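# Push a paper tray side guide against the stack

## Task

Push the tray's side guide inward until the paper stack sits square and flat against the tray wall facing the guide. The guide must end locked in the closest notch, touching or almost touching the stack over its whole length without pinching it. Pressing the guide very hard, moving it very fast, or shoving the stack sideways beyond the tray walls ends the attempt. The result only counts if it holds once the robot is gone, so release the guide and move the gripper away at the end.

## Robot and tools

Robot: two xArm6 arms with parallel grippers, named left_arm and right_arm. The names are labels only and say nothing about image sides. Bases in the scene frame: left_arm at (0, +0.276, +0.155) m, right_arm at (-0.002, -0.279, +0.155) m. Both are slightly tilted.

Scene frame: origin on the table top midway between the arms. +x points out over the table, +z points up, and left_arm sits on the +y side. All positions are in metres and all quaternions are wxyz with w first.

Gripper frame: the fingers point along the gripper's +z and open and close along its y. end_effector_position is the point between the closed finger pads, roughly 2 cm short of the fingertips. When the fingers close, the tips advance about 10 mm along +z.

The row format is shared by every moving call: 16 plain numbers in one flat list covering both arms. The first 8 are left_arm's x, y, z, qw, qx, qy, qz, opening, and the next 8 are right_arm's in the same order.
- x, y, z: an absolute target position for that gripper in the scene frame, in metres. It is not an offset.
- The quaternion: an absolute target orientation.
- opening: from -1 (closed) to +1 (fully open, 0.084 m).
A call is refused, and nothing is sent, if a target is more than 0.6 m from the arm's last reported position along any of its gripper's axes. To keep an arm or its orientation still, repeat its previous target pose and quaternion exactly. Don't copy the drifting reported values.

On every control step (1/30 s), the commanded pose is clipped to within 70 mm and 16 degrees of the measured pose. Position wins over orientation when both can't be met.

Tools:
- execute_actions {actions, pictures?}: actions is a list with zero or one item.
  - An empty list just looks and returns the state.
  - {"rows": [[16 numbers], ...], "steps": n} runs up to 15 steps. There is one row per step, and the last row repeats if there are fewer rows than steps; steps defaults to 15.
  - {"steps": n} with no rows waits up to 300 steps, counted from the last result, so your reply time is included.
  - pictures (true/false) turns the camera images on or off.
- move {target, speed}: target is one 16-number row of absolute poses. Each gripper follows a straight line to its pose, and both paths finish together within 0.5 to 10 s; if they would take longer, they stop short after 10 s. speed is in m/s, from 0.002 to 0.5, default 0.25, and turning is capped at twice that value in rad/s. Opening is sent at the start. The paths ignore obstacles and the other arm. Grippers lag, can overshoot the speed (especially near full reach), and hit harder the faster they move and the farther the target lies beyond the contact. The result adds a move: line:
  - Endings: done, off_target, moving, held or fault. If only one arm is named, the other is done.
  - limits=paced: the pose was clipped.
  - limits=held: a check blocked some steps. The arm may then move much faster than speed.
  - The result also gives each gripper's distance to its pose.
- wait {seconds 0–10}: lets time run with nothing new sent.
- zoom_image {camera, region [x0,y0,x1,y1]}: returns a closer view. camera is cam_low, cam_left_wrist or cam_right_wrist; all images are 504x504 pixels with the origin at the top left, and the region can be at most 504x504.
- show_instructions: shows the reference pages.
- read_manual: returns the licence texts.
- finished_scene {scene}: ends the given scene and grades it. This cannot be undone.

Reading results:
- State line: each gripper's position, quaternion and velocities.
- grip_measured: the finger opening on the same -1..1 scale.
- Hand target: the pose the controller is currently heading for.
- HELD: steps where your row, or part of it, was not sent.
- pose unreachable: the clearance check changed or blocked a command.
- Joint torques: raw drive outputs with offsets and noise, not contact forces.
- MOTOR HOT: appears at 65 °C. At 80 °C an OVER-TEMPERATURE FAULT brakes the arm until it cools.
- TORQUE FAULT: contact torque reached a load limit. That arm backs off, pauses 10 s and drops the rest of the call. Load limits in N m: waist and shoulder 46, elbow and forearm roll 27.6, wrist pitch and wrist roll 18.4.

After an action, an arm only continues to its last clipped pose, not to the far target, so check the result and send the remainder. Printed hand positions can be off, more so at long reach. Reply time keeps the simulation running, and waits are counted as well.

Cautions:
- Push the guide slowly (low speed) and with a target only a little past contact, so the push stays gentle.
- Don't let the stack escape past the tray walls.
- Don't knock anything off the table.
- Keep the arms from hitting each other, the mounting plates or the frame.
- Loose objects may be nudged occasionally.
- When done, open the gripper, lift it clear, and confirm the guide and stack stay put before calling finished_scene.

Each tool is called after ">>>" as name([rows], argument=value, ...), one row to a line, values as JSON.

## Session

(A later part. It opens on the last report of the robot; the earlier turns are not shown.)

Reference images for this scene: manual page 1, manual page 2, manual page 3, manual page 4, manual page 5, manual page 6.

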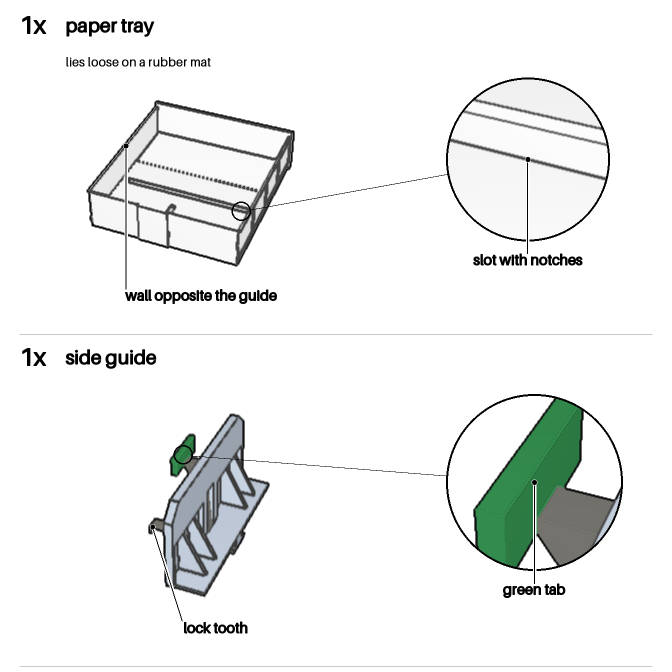

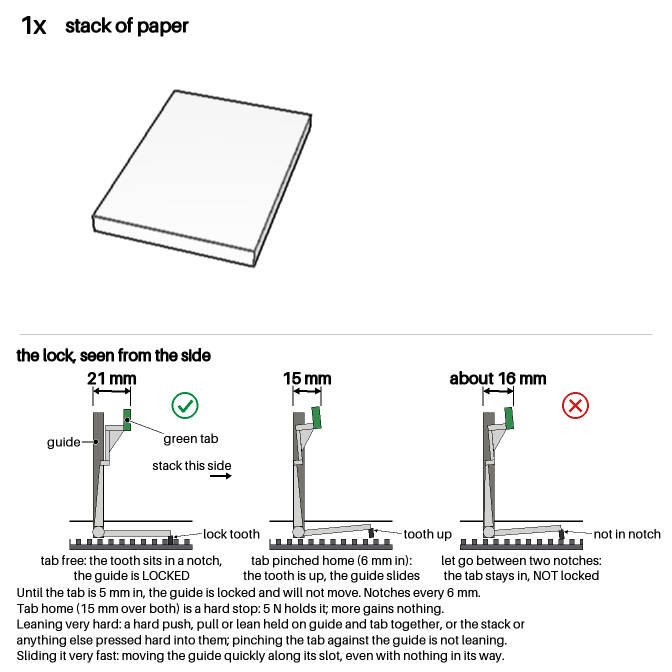

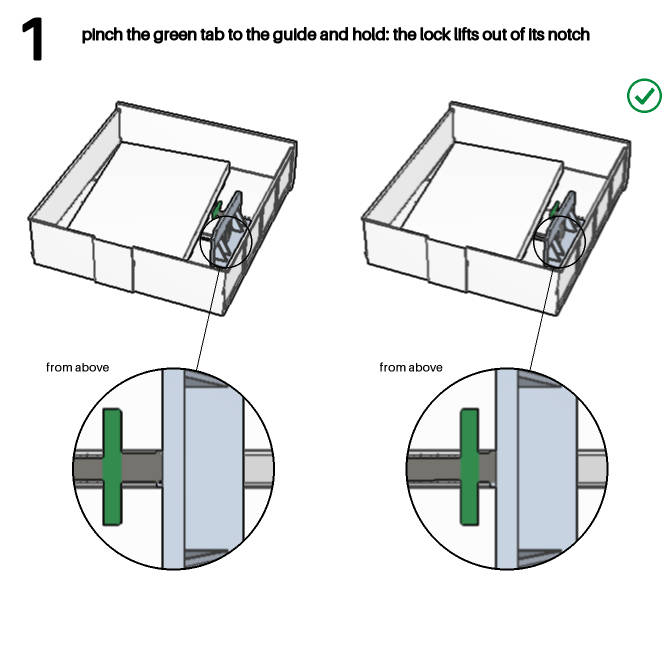

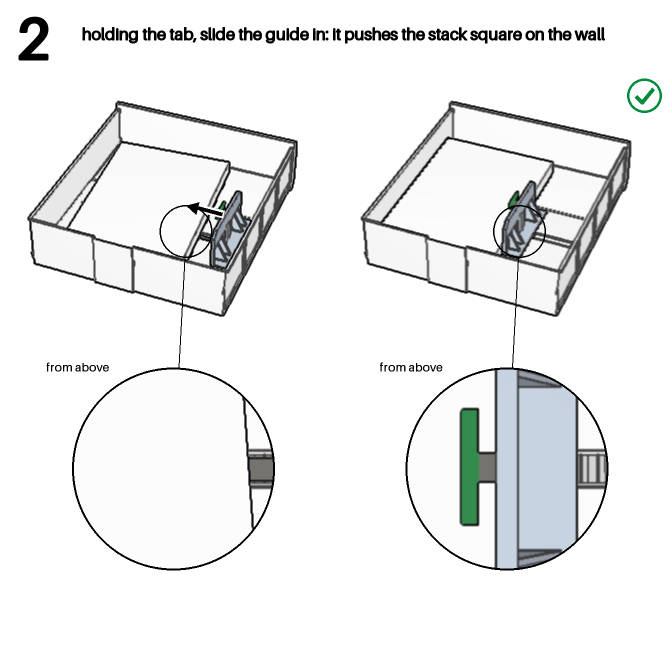

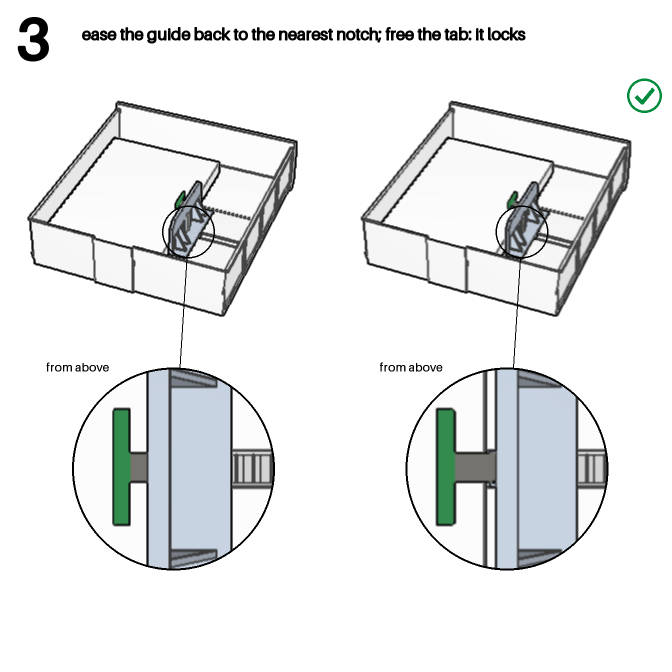

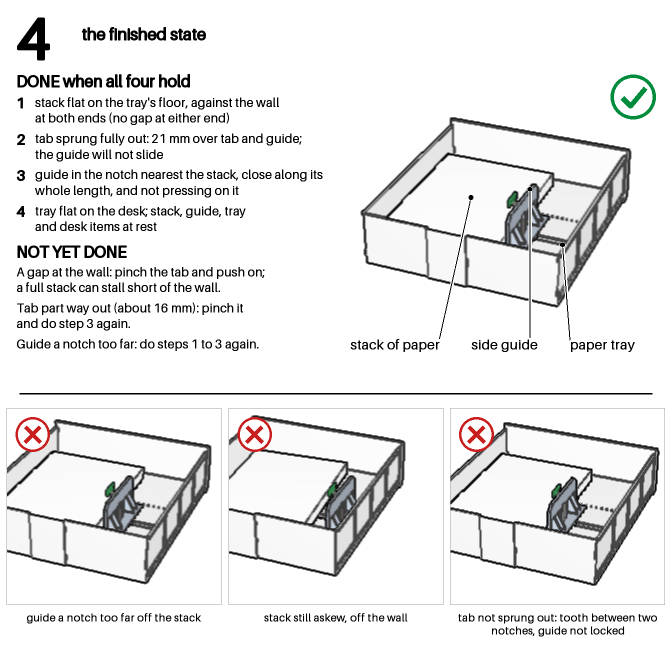

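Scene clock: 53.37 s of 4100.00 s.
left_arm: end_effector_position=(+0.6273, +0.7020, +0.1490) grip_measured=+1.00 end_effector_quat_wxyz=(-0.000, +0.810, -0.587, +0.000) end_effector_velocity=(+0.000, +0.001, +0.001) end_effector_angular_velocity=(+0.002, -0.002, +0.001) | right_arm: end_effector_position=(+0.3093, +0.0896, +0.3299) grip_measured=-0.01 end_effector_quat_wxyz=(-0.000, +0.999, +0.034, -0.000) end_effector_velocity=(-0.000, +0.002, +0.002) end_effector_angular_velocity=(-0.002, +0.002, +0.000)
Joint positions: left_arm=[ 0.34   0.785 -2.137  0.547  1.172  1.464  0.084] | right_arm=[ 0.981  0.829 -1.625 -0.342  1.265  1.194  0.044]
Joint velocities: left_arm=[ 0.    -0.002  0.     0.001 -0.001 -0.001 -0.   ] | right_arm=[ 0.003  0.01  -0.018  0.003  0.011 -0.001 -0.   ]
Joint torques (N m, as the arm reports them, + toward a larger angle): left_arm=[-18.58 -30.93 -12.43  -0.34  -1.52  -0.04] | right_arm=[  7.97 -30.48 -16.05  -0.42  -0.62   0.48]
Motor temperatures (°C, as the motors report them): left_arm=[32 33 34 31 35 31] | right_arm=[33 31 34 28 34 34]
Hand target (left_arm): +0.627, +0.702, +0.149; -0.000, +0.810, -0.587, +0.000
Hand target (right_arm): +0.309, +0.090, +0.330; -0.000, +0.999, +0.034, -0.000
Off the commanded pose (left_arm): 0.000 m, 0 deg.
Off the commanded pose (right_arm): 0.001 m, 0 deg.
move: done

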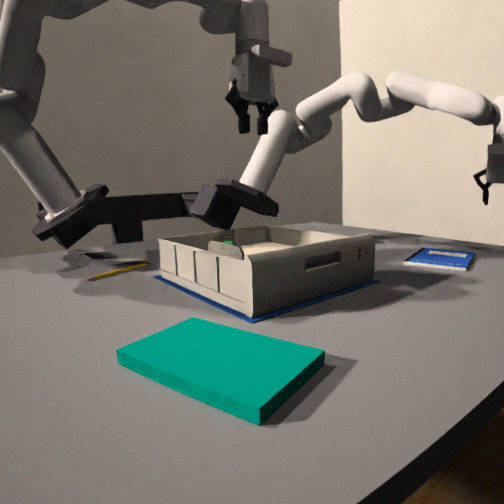

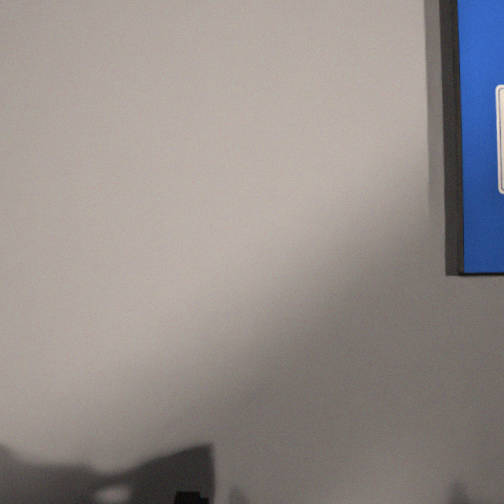

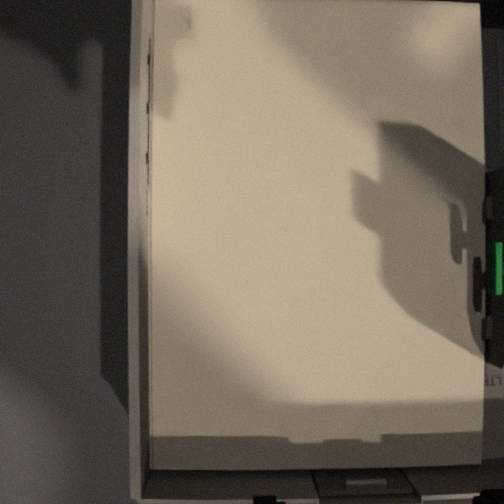

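>>> move(target=[0.6273,0.702,0.149,0,0.81,-0.587,0,1,0.3757,-0.0305,0.14,0,0.9994,0.034,0,-0.2])

>>> move(target=[0.6273,0.702,0.149,0,0.81,-0.587,0,1,0.3757,-0.0305,0.085,0,0.9994,0.034,0,-0.2], speed=0.05)

>>> execute_actions([
  {"rows":[[0.6273,0.702,0.149,0,0.81,-0.587,0,1,0.3757,-0.0305,0.085,0,0.9994,0.034,0,-0.35],[0.6273,0.702,0.149,0,0.81,-0.587,0,1,0.3757,-0.0305,0.085,0,0.9994,0.034,0,-0.45],[0.6273,0.702,0.149,0,0.81,-0.587,0,1,0.3757,-0.0305,0.085,0,0.9994,0.034,0,-0.55],[0.6273,0.702,0.149,0,0.81,-0.587,0,1,0.3757,-0.0305,0.085,0,0.9994,0.034,0,-0.65],[0.6273,0.702,0.149,0,0.81,-0.587,0,1,0.3757,-0.0305,0.085,0,0.9994,0.034,0,-0.75]],"steps":15},
], pictures=false)

>>> move(target=[0.6273,0.702,0.149,0,0.81,-0.587,0,1,0.3759,-0.0328,0.085,0,0.9994,0.034,0,-0.8], speed=0.005)

>>> move(target=[0.6273,0.702,0.149,0,0.81,-0.587,0,1,0.3759,-0.032,0.085,0,0.9994,0.034,0,-0.35], speed=0.005)

>>> move(target=[0.6273,0.702,0.149,0,0.81,-0.587,0,1,0.3759,-0.034,0.085,0,0.9994,0.034,0,-0.1], speed=0.02)

>>> move(target=[0.6273,0.702,0.149,0,0.81,-0.587,0,1,0.32,-0.05,0.22,0,0.9994,0.034,0,-0.1], speed=0.15)

Scene clock: 70.33 s of 4100.00 s.
left_arm: end_effector_position=(+0.6273, +0.7020, +0.1490) grip_measured=+1.00 end_effector_quat_wxyz=(+0.000, +0.810, -0.587, -0.000) end_effector_velocity=(+0.000, +0.000, +0.000) end_effector_angular_velocity=(+0.001, -0.001, +0.000) | right_arm: end_effector_position=(+0.3765, -0.0300, +0.1404) grip_measured=-0.21 end_effector_quat_wxyz=(-0.000, +0.999, +0.034, +0.000) end_effector_velocity=(-0.000, -0.001, -0.003) end_effector_angular_velocity=(-0.002, +0.002, +0.000)
Joint positions: left_arm=[ 0.34   0.785 -2.137  0.547  1.172  1.464  0.084] | right_arm=[ 0.596  0.787 -1.173 -0.676  0.808  1.205  0.035]
Joint velocities: left_arm=[ 0.    -0.    -0.     0.001 -0.001 -0.    -0.   ] | right_arm=[-0.005  0.003  0.002 -0.005 -0.002  0.001  0.   ]
Joint torques (N m, as the arm reports them, + toward a larger angle): left_arm=[-18.75 -31.02 -12.54  -0.26  -1.58   0.03] | right_arm=[  9.85 -27.91 -12.93  -1.12  -0.5    0.22]
Motor temperatures (°C, as the motors report them): left_arm=[32 33 34 31 35 31] | right_arm=[33 31 34 28 33 34]
Hand target (left_arm): +0.627, +0.702, +0.149; +0.000, +0.810, -0.587, -0.000
Hand target (right_arm): +0.377, -0.030, +0.140; +0.000, +0.999, +0.034, +0.000
Off the commanded pose (left_arm): 0.000 m, 0 deg.
Off the commanded pose (right_arm): 0.001 m, 0 deg.
After step 90, 12.40 s passed at rest.
move: done

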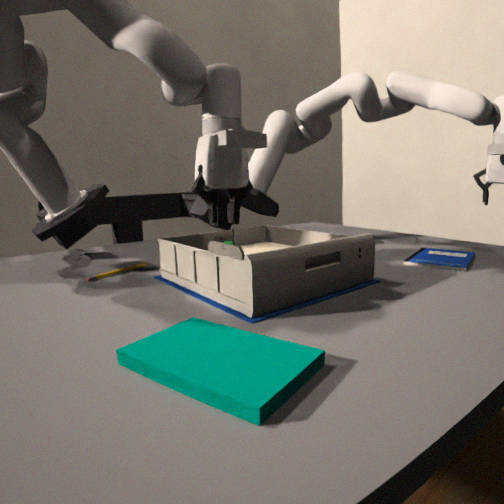

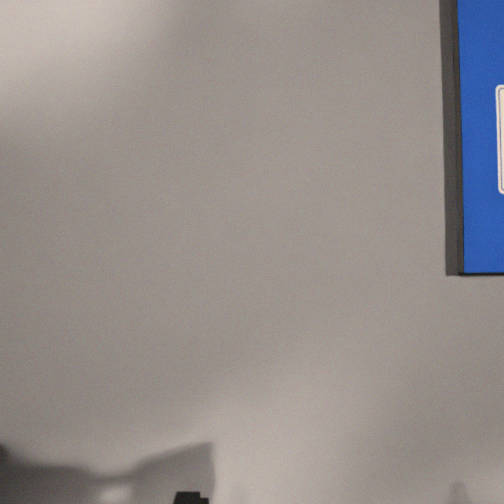

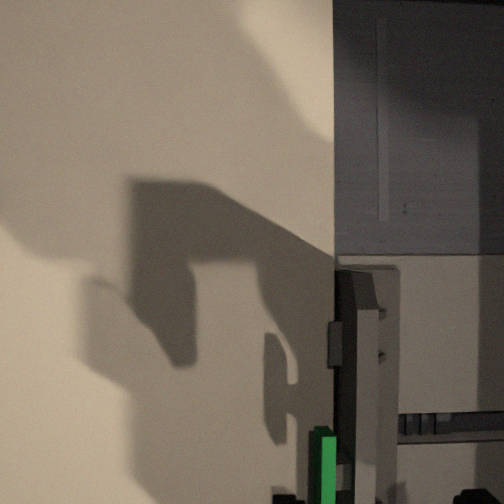

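Scene clock: 71.80 s of 4100.00 s.
left_arm: end_effector_position=(+0.6273, +0.7020, +0.1490) grip_measured=+1.00 end_effector_quat_wxyz=(-0.000, +0.810, -0.587, +0.000) end_effector_velocity=(-0.000, -0.000, +0.000) end_effector_angular_velocity=(-0.001, +0.000, -0.000) | right_arm: end_effector_position=(+0.3759, -0.0304, +0.0853) grip_measured=-0.21 end_effector_quat_wxyz=(-0.000, +0.999, +0.034, +0.000) end_effector_velocity=(-0.000, +0.000, -0.002) end_effector_angular_velocity=(-0.000, -0.001, +0.002)
Joint positions: left_arm=[ 0.34   0.785 -2.137  0.547  1.172  1.464  0.084] | right_arm=[ 0.529  0.9   -1.192 -0.786  0.723  1.271  0.035]
Joint velocities: left_arm=[-0.     0.    -0.001 -0.001  0.001  0.001  0.   ] | right_arm=[-0.002  0.005 -0.001 -0.006 -0.003  0.003  0.   ]
Joint torques (N m, as the arm reports them, + toward a larger angle): left_arm=[-18.68 -30.6  -12.43  -0.38  -1.6   -0.07] | right_arm=[ 10.37 -28.78 -11.1   -0.87  -0.67   0.31]
Motor temperatures (°C, as the motors report them): left_arm=[32 33 34 31 35 31] | right_arm=[33 31 34 28 33 34]
Hand target (left_arm): +0.627, +0.702, +0.149; +0.000, +0.810, -0.587, +0.000
Hand target (right_arm): +0.376, -0.030, +0.085; +0.000, +0.999, +0.034, +0.000
Off the commanded pose (left_arm): 0.000 m, 0 deg.
Off the commanded pose (right_arm): 0.000 m, 0 deg.
move: done

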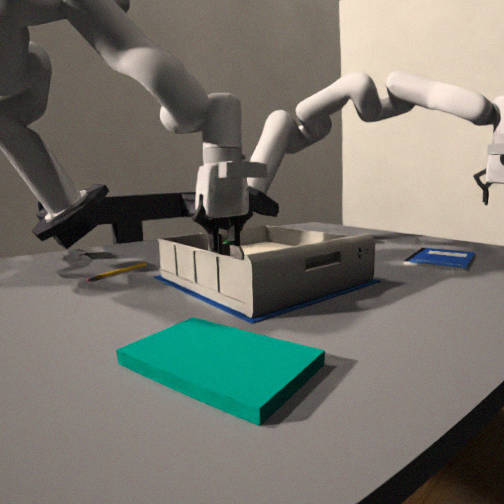

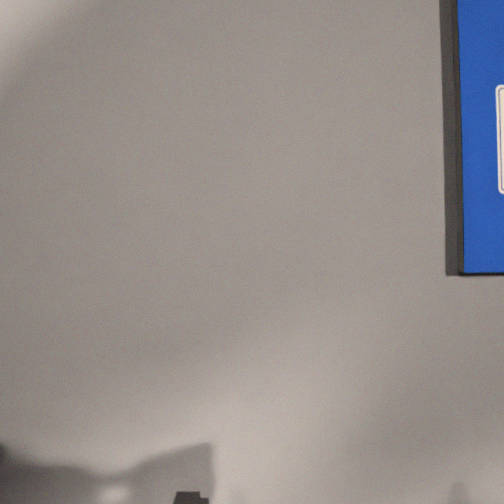

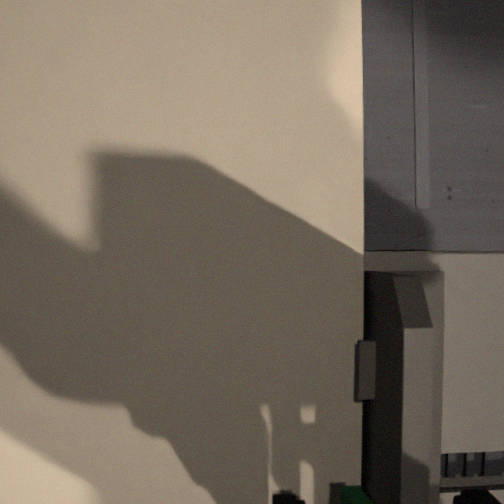

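Scene clock: 72.30 s of 4100.00 s.
left_arm: end_effector_position=(+0.6273, +0.7020, +0.1490) grip_measured=+1.00 end_effector_quat_wxyz=(-0.000, +0.810, -0.587, +0.000) end_effector_velocity=(+0.000, -0.001, +0.000) end_effector_angular_velocity=(-0.000, +0.001, -0.001) | right_arm: end_effector_position=(+0.3758, -0.0304, +0.0851) grip_measured=-0.66 end_effector_quat_wxyz=(-0.000, +0.999, +0.034, +0.000) end_effector_velocity=(-0.000, -0.000, -0.000) end_effector_angular_velocity=(-0.001, +0.000, +0.000)
Joint positions: left_arm=[ 0.34   0.785 -2.137  0.547  1.172  1.464  0.084] | right_arm=[ 0.529  0.901 -1.192 -0.787  0.723  1.271  0.015]
Joint velocities: left_arm=[-0.001  0.001 -0.    -0.     0.001 -0.001  0.   ] | right_arm=[ 0.    -0.001  0.001 -0.     0.     0.     0.   ]
Joint torques (N m, as the arm reports them, + toward a larger angle): left_arm=[-18.62 -30.83 -12.55  -0.43  -1.56  -0.04] | right_arm=[  9.98 -27.89 -10.98  -0.66  -0.53   0.43]
Motor temperatures (°C, as the motors report them): left_arm=[32 33 34 31 35 31] | right_arm=[33 31 34 28 33 34]
Hand target (left_arm): +0.627, +0.702, +0.149; -0.000, +0.810, -0.587, +0.000
Hand target (right_arm): +0.376, -0.031, +0.085; -0.000, +0.999, +0.034, -0.000
Off the commanded pose (left_arm): 0.000 m, 0 deg.
Off the commanded pose (right_arm): 0.000 m, 0 deg.
Steps of this call (steps 1 to 15: all 15 steps of this action). Readings (end_effector_position):
1: left_arm (+0.6273, +0.7020, +0.1490) | right_arm (+0.3759, -0.0304, +0.0853)
2: left_arm (+0.6273, +0.7020, +0.1490) | right_arm (+0.3759, -0.0304, +0.0852)
4: left_arm (+0.6273, +0.7020, +0.1490) | right_arm (+0.3758, -0.0304, +0.0851)
8: left_arm (+0.6273, +0.7020, +0.1490) | right_arm (+0.3758, -0.0304, +0.0851)
15: the state above

Scene clock: 73.23 s of 4100.00 s.
left_arm: end_effector_position=(+0.6273, +0.7020, +0.1490) grip_measured=+1.00 end_effector_quat_wxyz=(+0.000, +0.810, -0.587, -0.000) end_effector_velocity=(-0.000, +0.001, +0.000) end_effector_angular_velocity=(+0.001, -0.000, +0.002) | right_arm: end_effector_position=(+0.3759, -0.0327, +0.0851) grip_measured=-0.66 end_effector_quat_wxyz=(-0.000, +0.999, +0.034, +0.000) end_effector_velocity=(+0.000, -0.001, +0.000) end_effector_angular_velocity=(+0.000, -0.001, +0.001)
Joint positions: left_arm=[ 0.34   0.785 -2.137  0.547  1.172  1.464  0.084] | right_arm=[ 0.525  0.895 -1.186 -0.79   0.721  1.271  0.015]
Joint velocities: left_arm=[ 0.001 -0.001  0.001  0.001 -0.001 -0.001 -0.   ] | right_arm=[-0.002 -0.002  0.003 -0.002 -0.001 -0.     0.   ]
Joint torques (N m, as the arm reports them, + toward a larger angle): left_arm=[-18.65 -30.94 -12.56  -0.32  -1.57   0.02] | right_arm=[  9.57 -27.32 -11.11  -0.48  -0.42   0.18]
Motor temperatures (°C, as the motors report them): left_arm=[32 33 34 31 35 31] | right_arm=[33 31 34 28 33 34]
Hand target (left_arm): +0.627, +0.702, +0.149; -0.000, +0.810, -0.587, +0.000
Hand target (right_arm): +0.376, -0.033, +0.085; +0.000, +0.999, +0.034, +0.000
Off the commanded pose (left_arm): 0.000 m, 0 deg.
Off the commanded pose (right_arm): 0.000 m, 0 deg.
move: done

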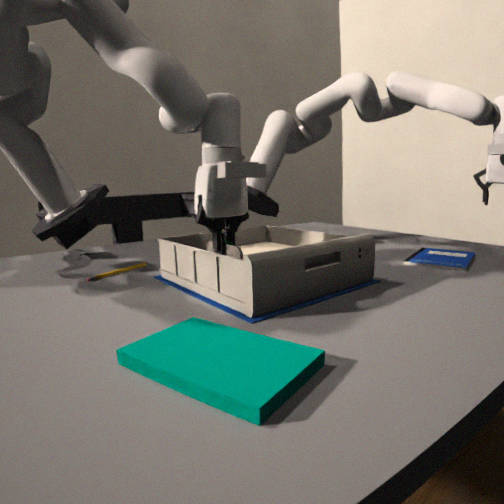

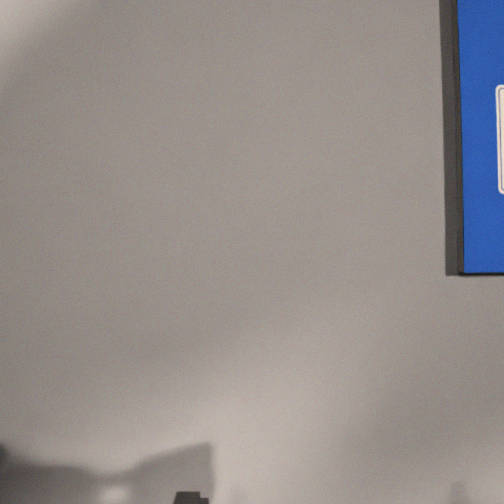

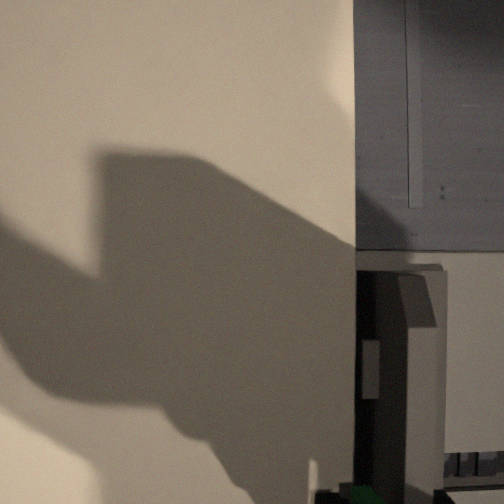

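Scene clock: 73.93 s of 4100.00 s.
left_arm: end_effector_position=(+0.6273, +0.7020, +0.1490) grip_measured=+1.00 end_effector_quat_wxyz=(+0.000, +0.810, -0.587, +0.000) end_effector_velocity=(+0.000, +0.000, +0.001) end_effector_angular_velocity=(+0.002, -0.001, -0.002) | right_arm: end_effector_position=(+0.3759, -0.0320, +0.0850) grip_measured=-0.37 end_effector_quat_wxyz=(+0.000, +0.999, +0.034, -0.000) end_effector_velocity=(-0.001, -0.000, -0.001) end_effector_angular_velocity=(-0.001, +0.001, +0.001)
Joint positions: left_arm=[ 0.34   0.785 -2.137  0.547  1.172  1.464  0.084] | right_arm=[ 0.526  0.897 -1.188 -0.789  0.722  1.271  0.028]
Joint velocities: left_arm=[-0.001 -0.001  0.     0.002  0.     0.     0.   ] | right_arm=[0.001 0.001 0.001 0.    0.    0.    0.   ]
Joint torques (N m, as the arm reports them, + toward a larger angle): left_arm=[-18.68 -30.87 -12.46  -0.43  -1.57   0.  ] | right_arm=[  9.99 -28.25 -11.42  -0.7   -0.66   0.32]
Motor temperatures (°C, as the motors report them): left_arm=[32 33 34 31 35 31] | right_arm=[33 31 34 28 33 34]
Hand target (left_arm): +0.627, +0.702, +0.149; +0.000, +0.810, -0.587, +0.000
Hand target (right_arm): +0.376, -0.032, +0.085; -0.000, +0.999, +0.034, -0.000
Off the commanded pose (left_arm): 0.000 m, 0 deg.
Off the commanded pose (right_arm): 0.000 m, 0 deg.
move: done

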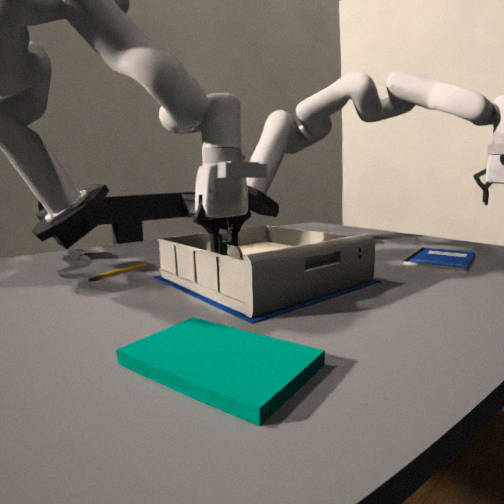

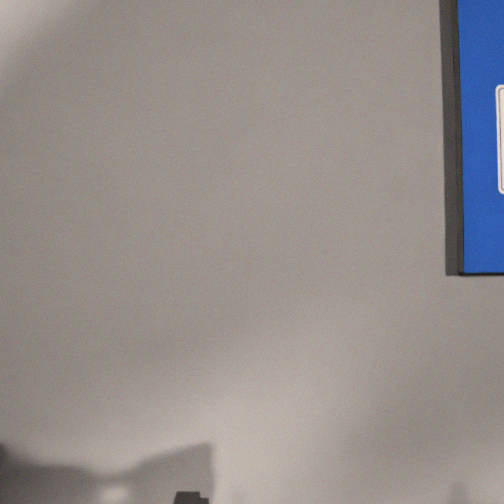

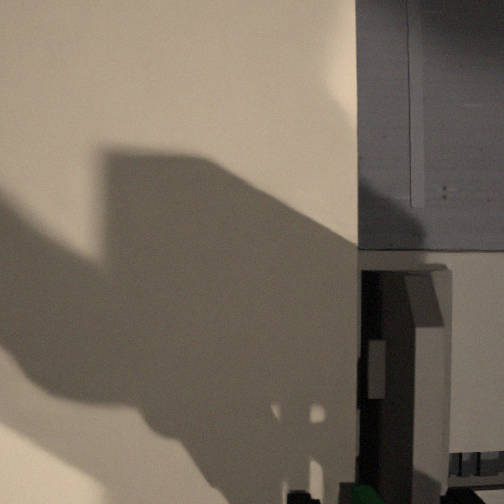

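Scene clock: 74.63 s of 4100.00 s.
left_arm: end_effector_position=(+0.6273, +0.7020, +0.1490) grip_measured=+1.00 end_effector_quat_wxyz=(-0.000, +0.810, -0.587, +0.000) end_effector_velocity=(+0.000, -0.001, +0.000) end_effector_angular_velocity=(+0.002, -0.000, -0.002) | right_arm: end_effector_position=(+0.3759, -0.0339, +0.0850) grip_measured=-0.11 end_effector_quat_wxyz=(+0.000, +0.999, +0.034, -0.000) end_effector_velocity=(+0.001, -0.000, +0.001) end_effector_angular_velocity=(+0.001, -0.003, -0.000)
Joint positions: left_arm=[ 0.34   0.785 -2.137  0.547  1.172  1.464  0.084] | right_arm=[ 0.523  0.893 -1.182 -0.792  0.72   1.271  0.039]
Joint velocities: left_arm=[-0.002 -0.     0.002  0.003 -0.001 -0.001  0.   ] | right_arm=[-0.001 -0.003  0.    -0.002 -0.     0.    -0.   ]
Joint torques (N m, as the arm reports them, + toward a larger angle): left_arm=[-18.71 -30.67 -12.47  -0.41  -1.55   0.01] | right_arm=[ 10.36 -28.06 -11.15  -0.35  -0.78   0.36]
Motor temperatures (°C, as the motors report them): left_arm=[32 33 34 31 35 31] | right_arm=[33 31 34 28 33 34]
Hand target (left_arm): +0.627, +0.702, +0.149; -0.000, +0.810, -0.587, +0.000
Hand target (right_arm): +0.376, -0.034, +0.085; +0.000, +0.999, +0.034, +0.000
Off the commanded pose (left_arm): 0.000 m, 0 deg.
Off the commanded pose (right_arm): 0.000 m, 0 deg.
move: done

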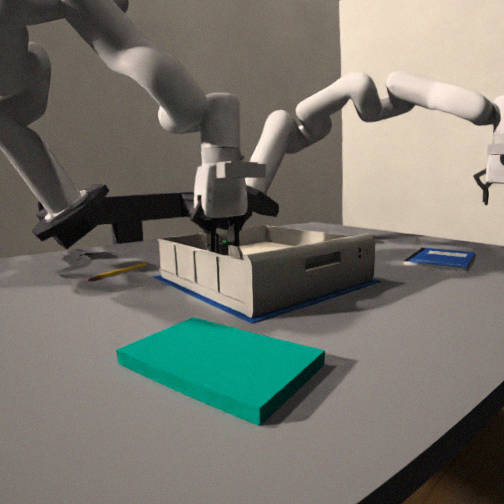

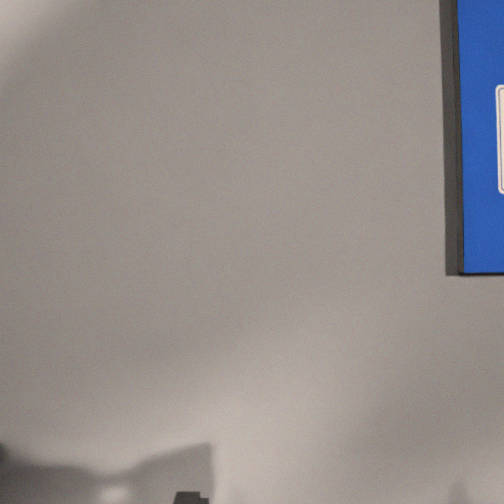

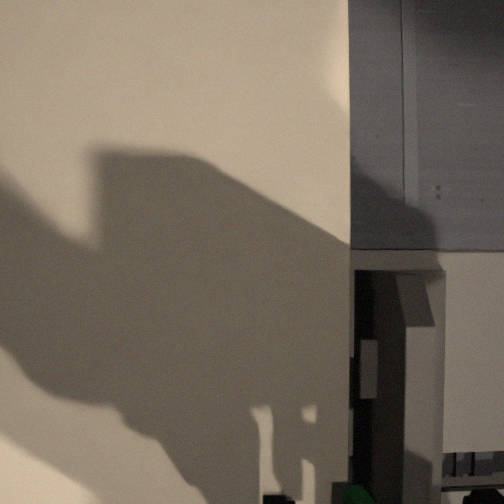

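Scene clock: 76.13 s of 4100.00 s.
left_arm: end_effector_position=(+0.6273, +0.7020, +0.1490) grip_measured=+1.00 end_effector_quat_wxyz=(+0.000, +0.810, -0.587, +0.000) end_effector_velocity=(-0.000, +0.001, -0.000) end_effector_angular_velocity=(+0.002, +0.000, +0.000) | right_arm: end_effector_position=(+0.3197, -0.0502, +0.2195) grip_measured=-0.11 end_effector_quat_wxyz=(+0.000, +0.999, +0.034, -0.000) end_effector_velocity=(-0.000, +0.000, +0.003) end_effector_angular_velocity=(+0.002, -0.002, -0.001)
Joint positions: left_arm=[ 0.34   0.785 -2.137  0.547  1.172  1.464  0.084] | right_arm=[ 0.737  0.521 -0.982 -0.549  0.903  1.21   0.039]
Joint velocities: left_arm=[ 0.001 -0.    -0.     0.002 -0.001 -0.    -0.   ] | right_arm=[ 0.004 -0.007 -0.     0.004  0.004 -0.001 -0.   ]
Joint torques (N m, as the arm reports them, + toward a larger angle): left_arm=[-18.7  -30.97 -12.47  -0.46  -1.56  -0.06] | right_arm=[  7.71 -23.19 -14.18  -0.82  -0.52   0.2 ]
Motor temperatures (°C, as the motors report them): left_arm=[32 33 34 31 35 31] | right_arm=[33 31 34 28 33 34]
Hand target (left_arm): +0.627, +0.702, +0.149; -0.000, +0.810, -0.587, +0.000
Hand target (right_arm): +0.320, -0.050, +0.220; -0.000, +0.999, +0.034, -0.000
Off the commanded pose (left_arm): 0.000 m, 0 deg.
Off the commanded pose (right_arm): 0.001 m, 0 deg.
move: done

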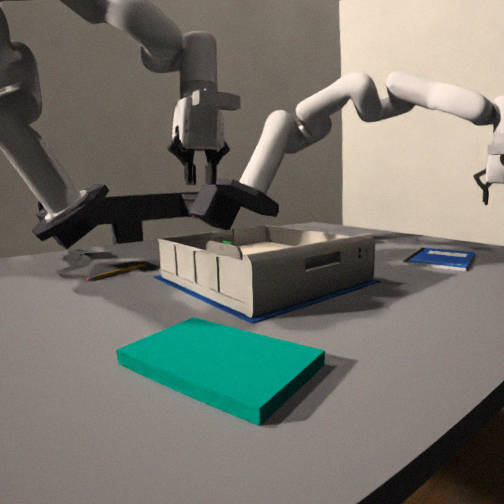

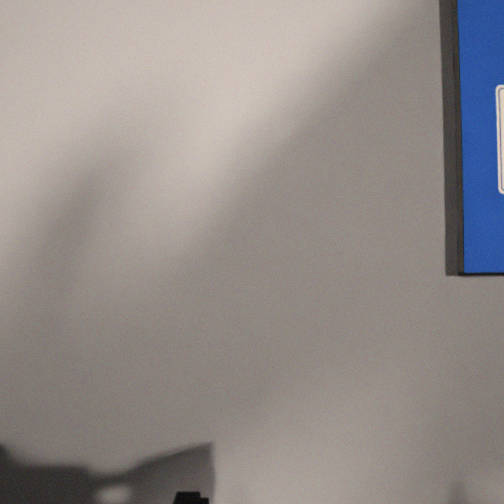

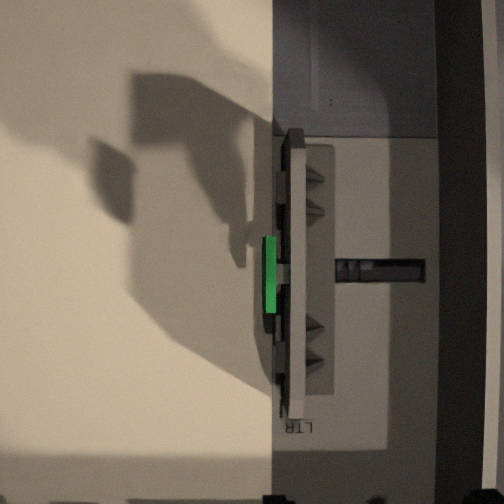

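>>> move(target=[0.6273,0.702,0.149,0,0.81,-0.587,0,1,0.3757,-0.031,0.14,0,0.9994,0.034,0,-0.2])

>>> move(target=[0.6273,0.702,0.149,0,0.81,-0.587,0,1,0.3757,-0.031,0.085,0,0.9994,0.034,0,-0.2], speed=0.05)

>>> move(target=[0.6273,0.702,0.149,0,0.81,-0.587,0,1,0.3751,-0.022,0.085,0,0.9994,0.034,0,-0.2], speed=0.005)

>>> zoom_image(camera="cam_right_wrist", region=[250,330,504,504])

Scene clock: 82.80 s of 4100.00 s.
left_arm: end_effector_position=(+0.6273, +0.7020, +0.1490) grip_measured=+1.00 end_effector_quat_wxyz=(-0.000, +0.810, -0.587, +0.000) end_effector_velocity=(-0.001, -0.001, -0.001) end_effector_angular_velocity=(-0.001, +0.002, -0.000) | right_arm: end_effector_position=(+0.3758, -0.0308, +0.1405) grip_measured=-0.21 end_effector_quat_wxyz=(-0.000, +0.999, +0.034, +0.000) end_effector_velocity=(+0.000, +0.001, -0.003) end_effector_angular_velocity=(-0.002, +0.003, +0.000)
Joint positions: left_arm=[ 0.34   0.785 -2.137  0.547  1.172  1.464  0.084] | right_arm=[ 0.596  0.784 -1.168 -0.676  0.806  1.206  0.035]
Joint velocities: left_arm=[ 0.    -0.     0.002 -0.001  0.    -0.    -0.   ] | right_arm=[-0.002  0.009 -0.007 -0.     0.    -0.001  0.   ]
Joint torques (N m, as the arm reports them, + toward a larger angle): left_arm=[-18.81 -30.95 -12.55  -0.4   -1.56  -0.05] | right_arm=[  9.73 -27.34 -12.85  -0.86  -0.73   0.48]
Motor temperatures (°C, as the motors report them): left_arm=[32 33 34 31 35 31] | right_arm=[33 31 34 28 33 34]
Hand target (left_arm): +0.627, +0.702, +0.149; +0.000, +0.810, -0.587, +0.000
Hand target (right_arm): +0.376, -0.031, +0.140; +0.000, +0.999, +0.034, +0.000
Off the commanded pose (left_arm): 0.000 m, 0 deg.
Off the commanded pose (right_arm): 0.000 m, 0 deg.
After step 90, 2.67 s passed at rest.
move: done

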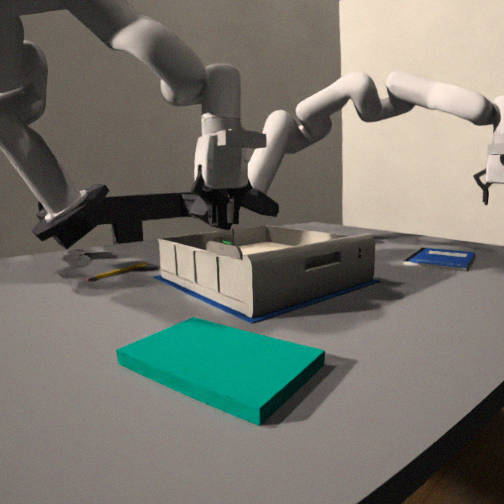

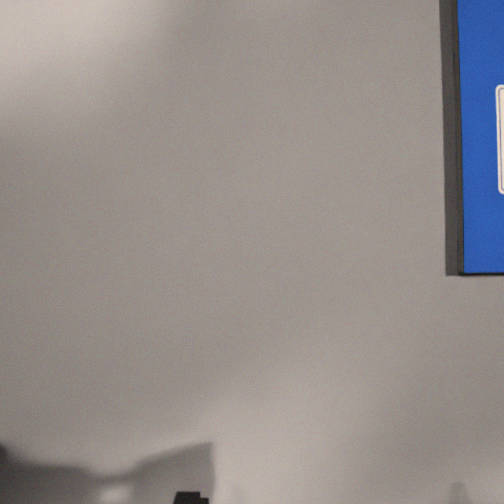

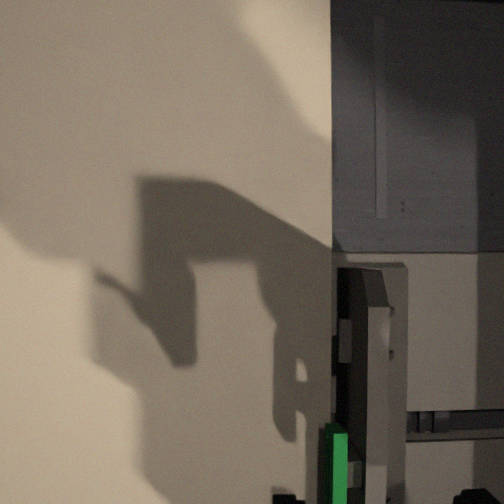

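Scene clock: 84.27 s of 4100.00 s.
left_arm: end_effector_position=(+0.6273, +0.7020, +0.1490) grip_measured=+1.00 end_effector_quat_wxyz=(-0.000, +0.810, -0.587, +0.000) end_effector_velocity=(-0.000, +0.001, +0.000) end_effector_angular_velocity=(+0.000, -0.000, +0.002) | right_arm: end_effector_position=(+0.3759, -0.0309, +0.0853) grip_measured=-0.21 end_effector_quat_wxyz=(-0.000, +0.999, +0.034, +0.000) end_effector_velocity=(+0.001, +0.000, -0.001) end_effector_angular_velocity=(+0.002, -0.002, -0.001)
Joint positions: left_arm=[ 0.34   0.785 -2.137  0.547  1.172  1.464  0.084] | right_arm=[ 0.529  0.899 -1.191 -0.787  0.723  1.271  0.035]
Joint velocities: left_arm=[ 0.001 -0.002  0.    -0.     0.    -0.     0.   ] | right_arm=[-0.002  0.003 -0.003 -0.005 -0.003  0.003 -0.   ]
Joint torques (N m, as the arm reports them, + toward a larger angle): left_arm=[-18.54 -30.69 -12.58  -0.41  -1.53  -0.04] | right_arm=[  9.83 -28.34 -11.21  -0.58  -0.48   0.42]
Motor temperatures (°C, as the motors report them): left_arm=[32 33 34 31 35 31] | right_arm=[33 31 34 28 33 34]
Hand target (left_arm): +0.627, +0.702, +0.149; -0.000, +0.810, -0.587, -0.000
Hand target (right_arm): +0.376, -0.031, +0.085; +0.000, +0.999, +0.034, +0.000
Off the commanded pose (left_arm): 0.000 m, 0 deg.
Off the commanded pose (right_arm): 0.000 m, 0 deg.
move: done

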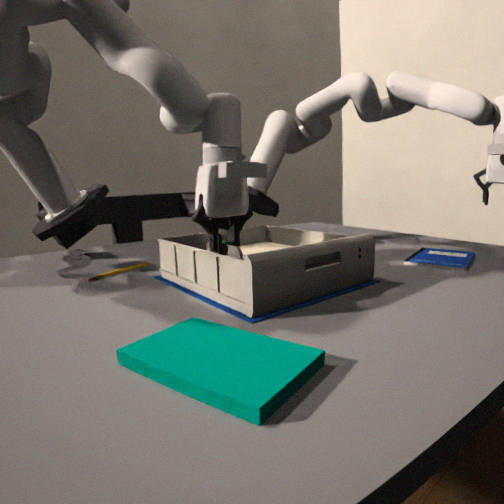

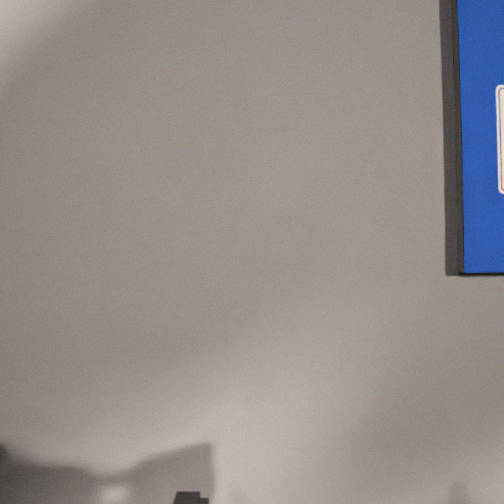

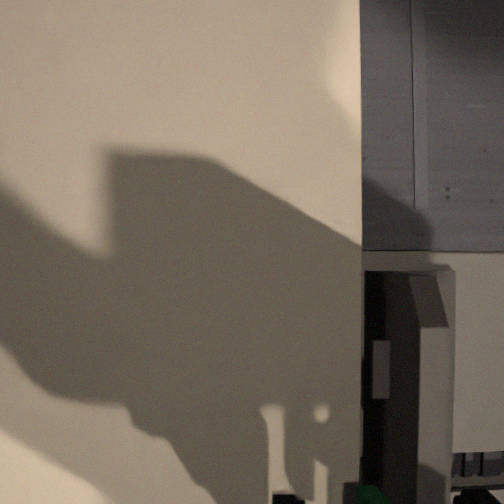

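Scene clock: 86.27 s of 4100.00 s.
left_arm: end_effector_position=(+0.6273, +0.7020, +0.1490) grip_measured=+1.00 end_effector_quat_wxyz=(-0.000, +0.810, -0.587, +0.000) end_effector_velocity=(-0.000, +0.001, -0.000) end_effector_angular_velocity=(-0.001, +0.000, +0.003) | right_arm: end_effector_position=(+0.3751, -0.0219, +0.0850) grip_measured=-0.21 end_effector_quat_wxyz=(-0.000, +0.999, +0.034, +0.000) end_effector_velocity=(-0.003, +0.003, -0.002) end_effector_angular_velocity=(+0.002, +0.001, +0.006)
Joint positions: left_arm=[ 0.34   0.785 -2.137  0.547  1.172  1.464  0.084] | right_arm=[ 0.543  0.921 -1.216 -0.773  0.728  1.271  0.035]
Joint velocities: left_arm=[ 0.001 -0.001 -0.    -0.001  0.    -0.001  0.   ] | right_arm=[ 0.005  0.008 -0.002  0.002 -0.005 -0.    -0.   ]
Joint torques (N m, as the arm reports them, + toward a larger angle): left_arm=[-18.48 -30.73 -12.45  -0.48  -1.53  -0.02] | right_arm=[ 10.05 -29.29 -11.58  -0.74  -0.64   0.31]
Motor temperatures (°C, as the motors report them): left_arm=[32 33 34 31 35 31] | right_arm=[33 31 34 28 33 34]
Hand target (left_arm): +0.627, +0.702, +0.149; -0.000, +0.810, -0.587, +0.000
Hand target (right_arm): +0.375, -0.022, +0.085; -0.000, +0.999, +0.034, -0.000
Off the commanded pose (left_arm): 0.000 m, 0 deg.
Off the commanded pose (right_arm): 0.000 m, 0 deg.
move: done

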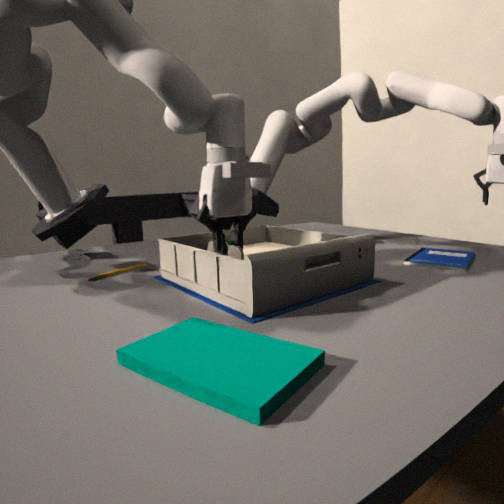

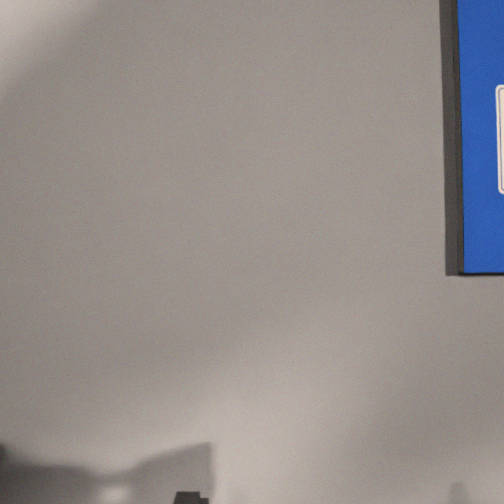

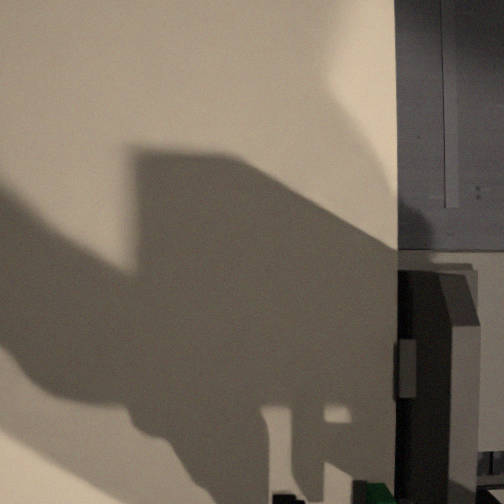

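Region (250, 330, 504, 504) of cam_right_wrist's 504x504 image, scaled by 1.984, with more detail than that image has; it fills the top 345 rows of this view, and the rest is white.

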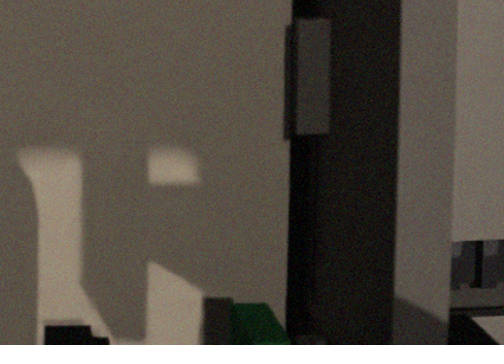

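>>> move(target=[0.6273,0.702,0.149,0,0.81,-0.587,0,1,0.375,-0.020,0.085,0,0.9994,0.034,0,-0.2], speed=0.003)

Scene clock: 90.67 s of 4100.00 s.
left_arm: end_effector_position=(+0.6273, +0.7020, +0.1490) grip_measured=+1.00 end_effector_quat_wxyz=(+0.000, +0.810, -0.587, -0.000) end_effector_velocity=(-0.001, +0.000, -0.001) end_effector_angular_velocity=(-0.001, +0.001, +0.001) | right_arm: end_effector_position=(+0.3750, -0.0205, +0.0850) grip_measured=-0.21 end_effector_quat_wxyz=(+0.001, +0.999, +0.034, -0.000) end_effector_velocity=(-0.000, +0.001, -0.001) end_effector_angular_velocity=(-0.000, +0.001, -0.000)
Joint positions: left_arm=[ 0.34   0.785 -2.137  0.547  1.172  1.464  0.084] | right_arm=[ 0.546  0.925 -1.222 -0.77   0.731  1.271  0.035]
Joint velocities: left_arm=[ 0.001  0.     0.001 -0.     0.    -0.     0.   ] | right_arm=[ 0.     0.003 -0.002  0.001 -0.    -0.     0.   ]
Joint torques (N m, as the arm reports them, + toward a larger angle): left_arm=[-18.71 -31.01 -12.43  -0.42  -1.65  -0.08] | right_arm=[ 11.4  -26.98 -12.13  -0.89  -1.89   0.19]
Motor temperatures (°C, as the motors report them): left_arm=[32 33 34 31 35 31] | right_arm=[33 31 34 28 33 34]
Hand target (left_arm): +0.627, +0.702, +0.149; -0.000, +0.810, -0.587, +0.000
Hand target (right_arm): +0.375, -0.020, +0.085; -0.000, +0.999, +0.034, -0.000
Off the commanded pose (left_arm): 0.000 m, 0 deg.
Off the commanded pose (right_arm): 0.001 m, 0 deg.
After step 90, 0.50 s passed at rest.
move: done

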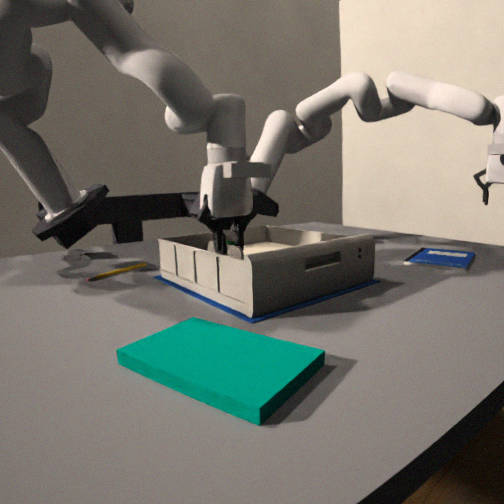

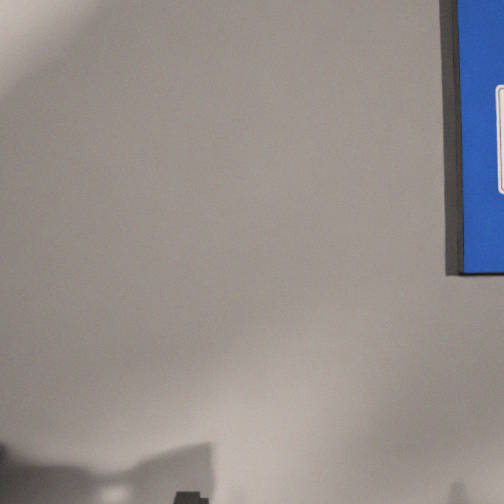

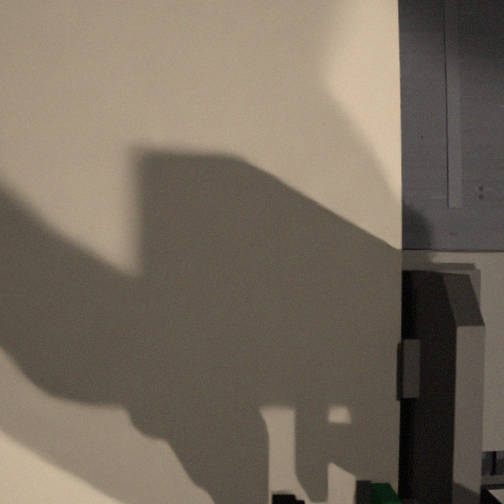

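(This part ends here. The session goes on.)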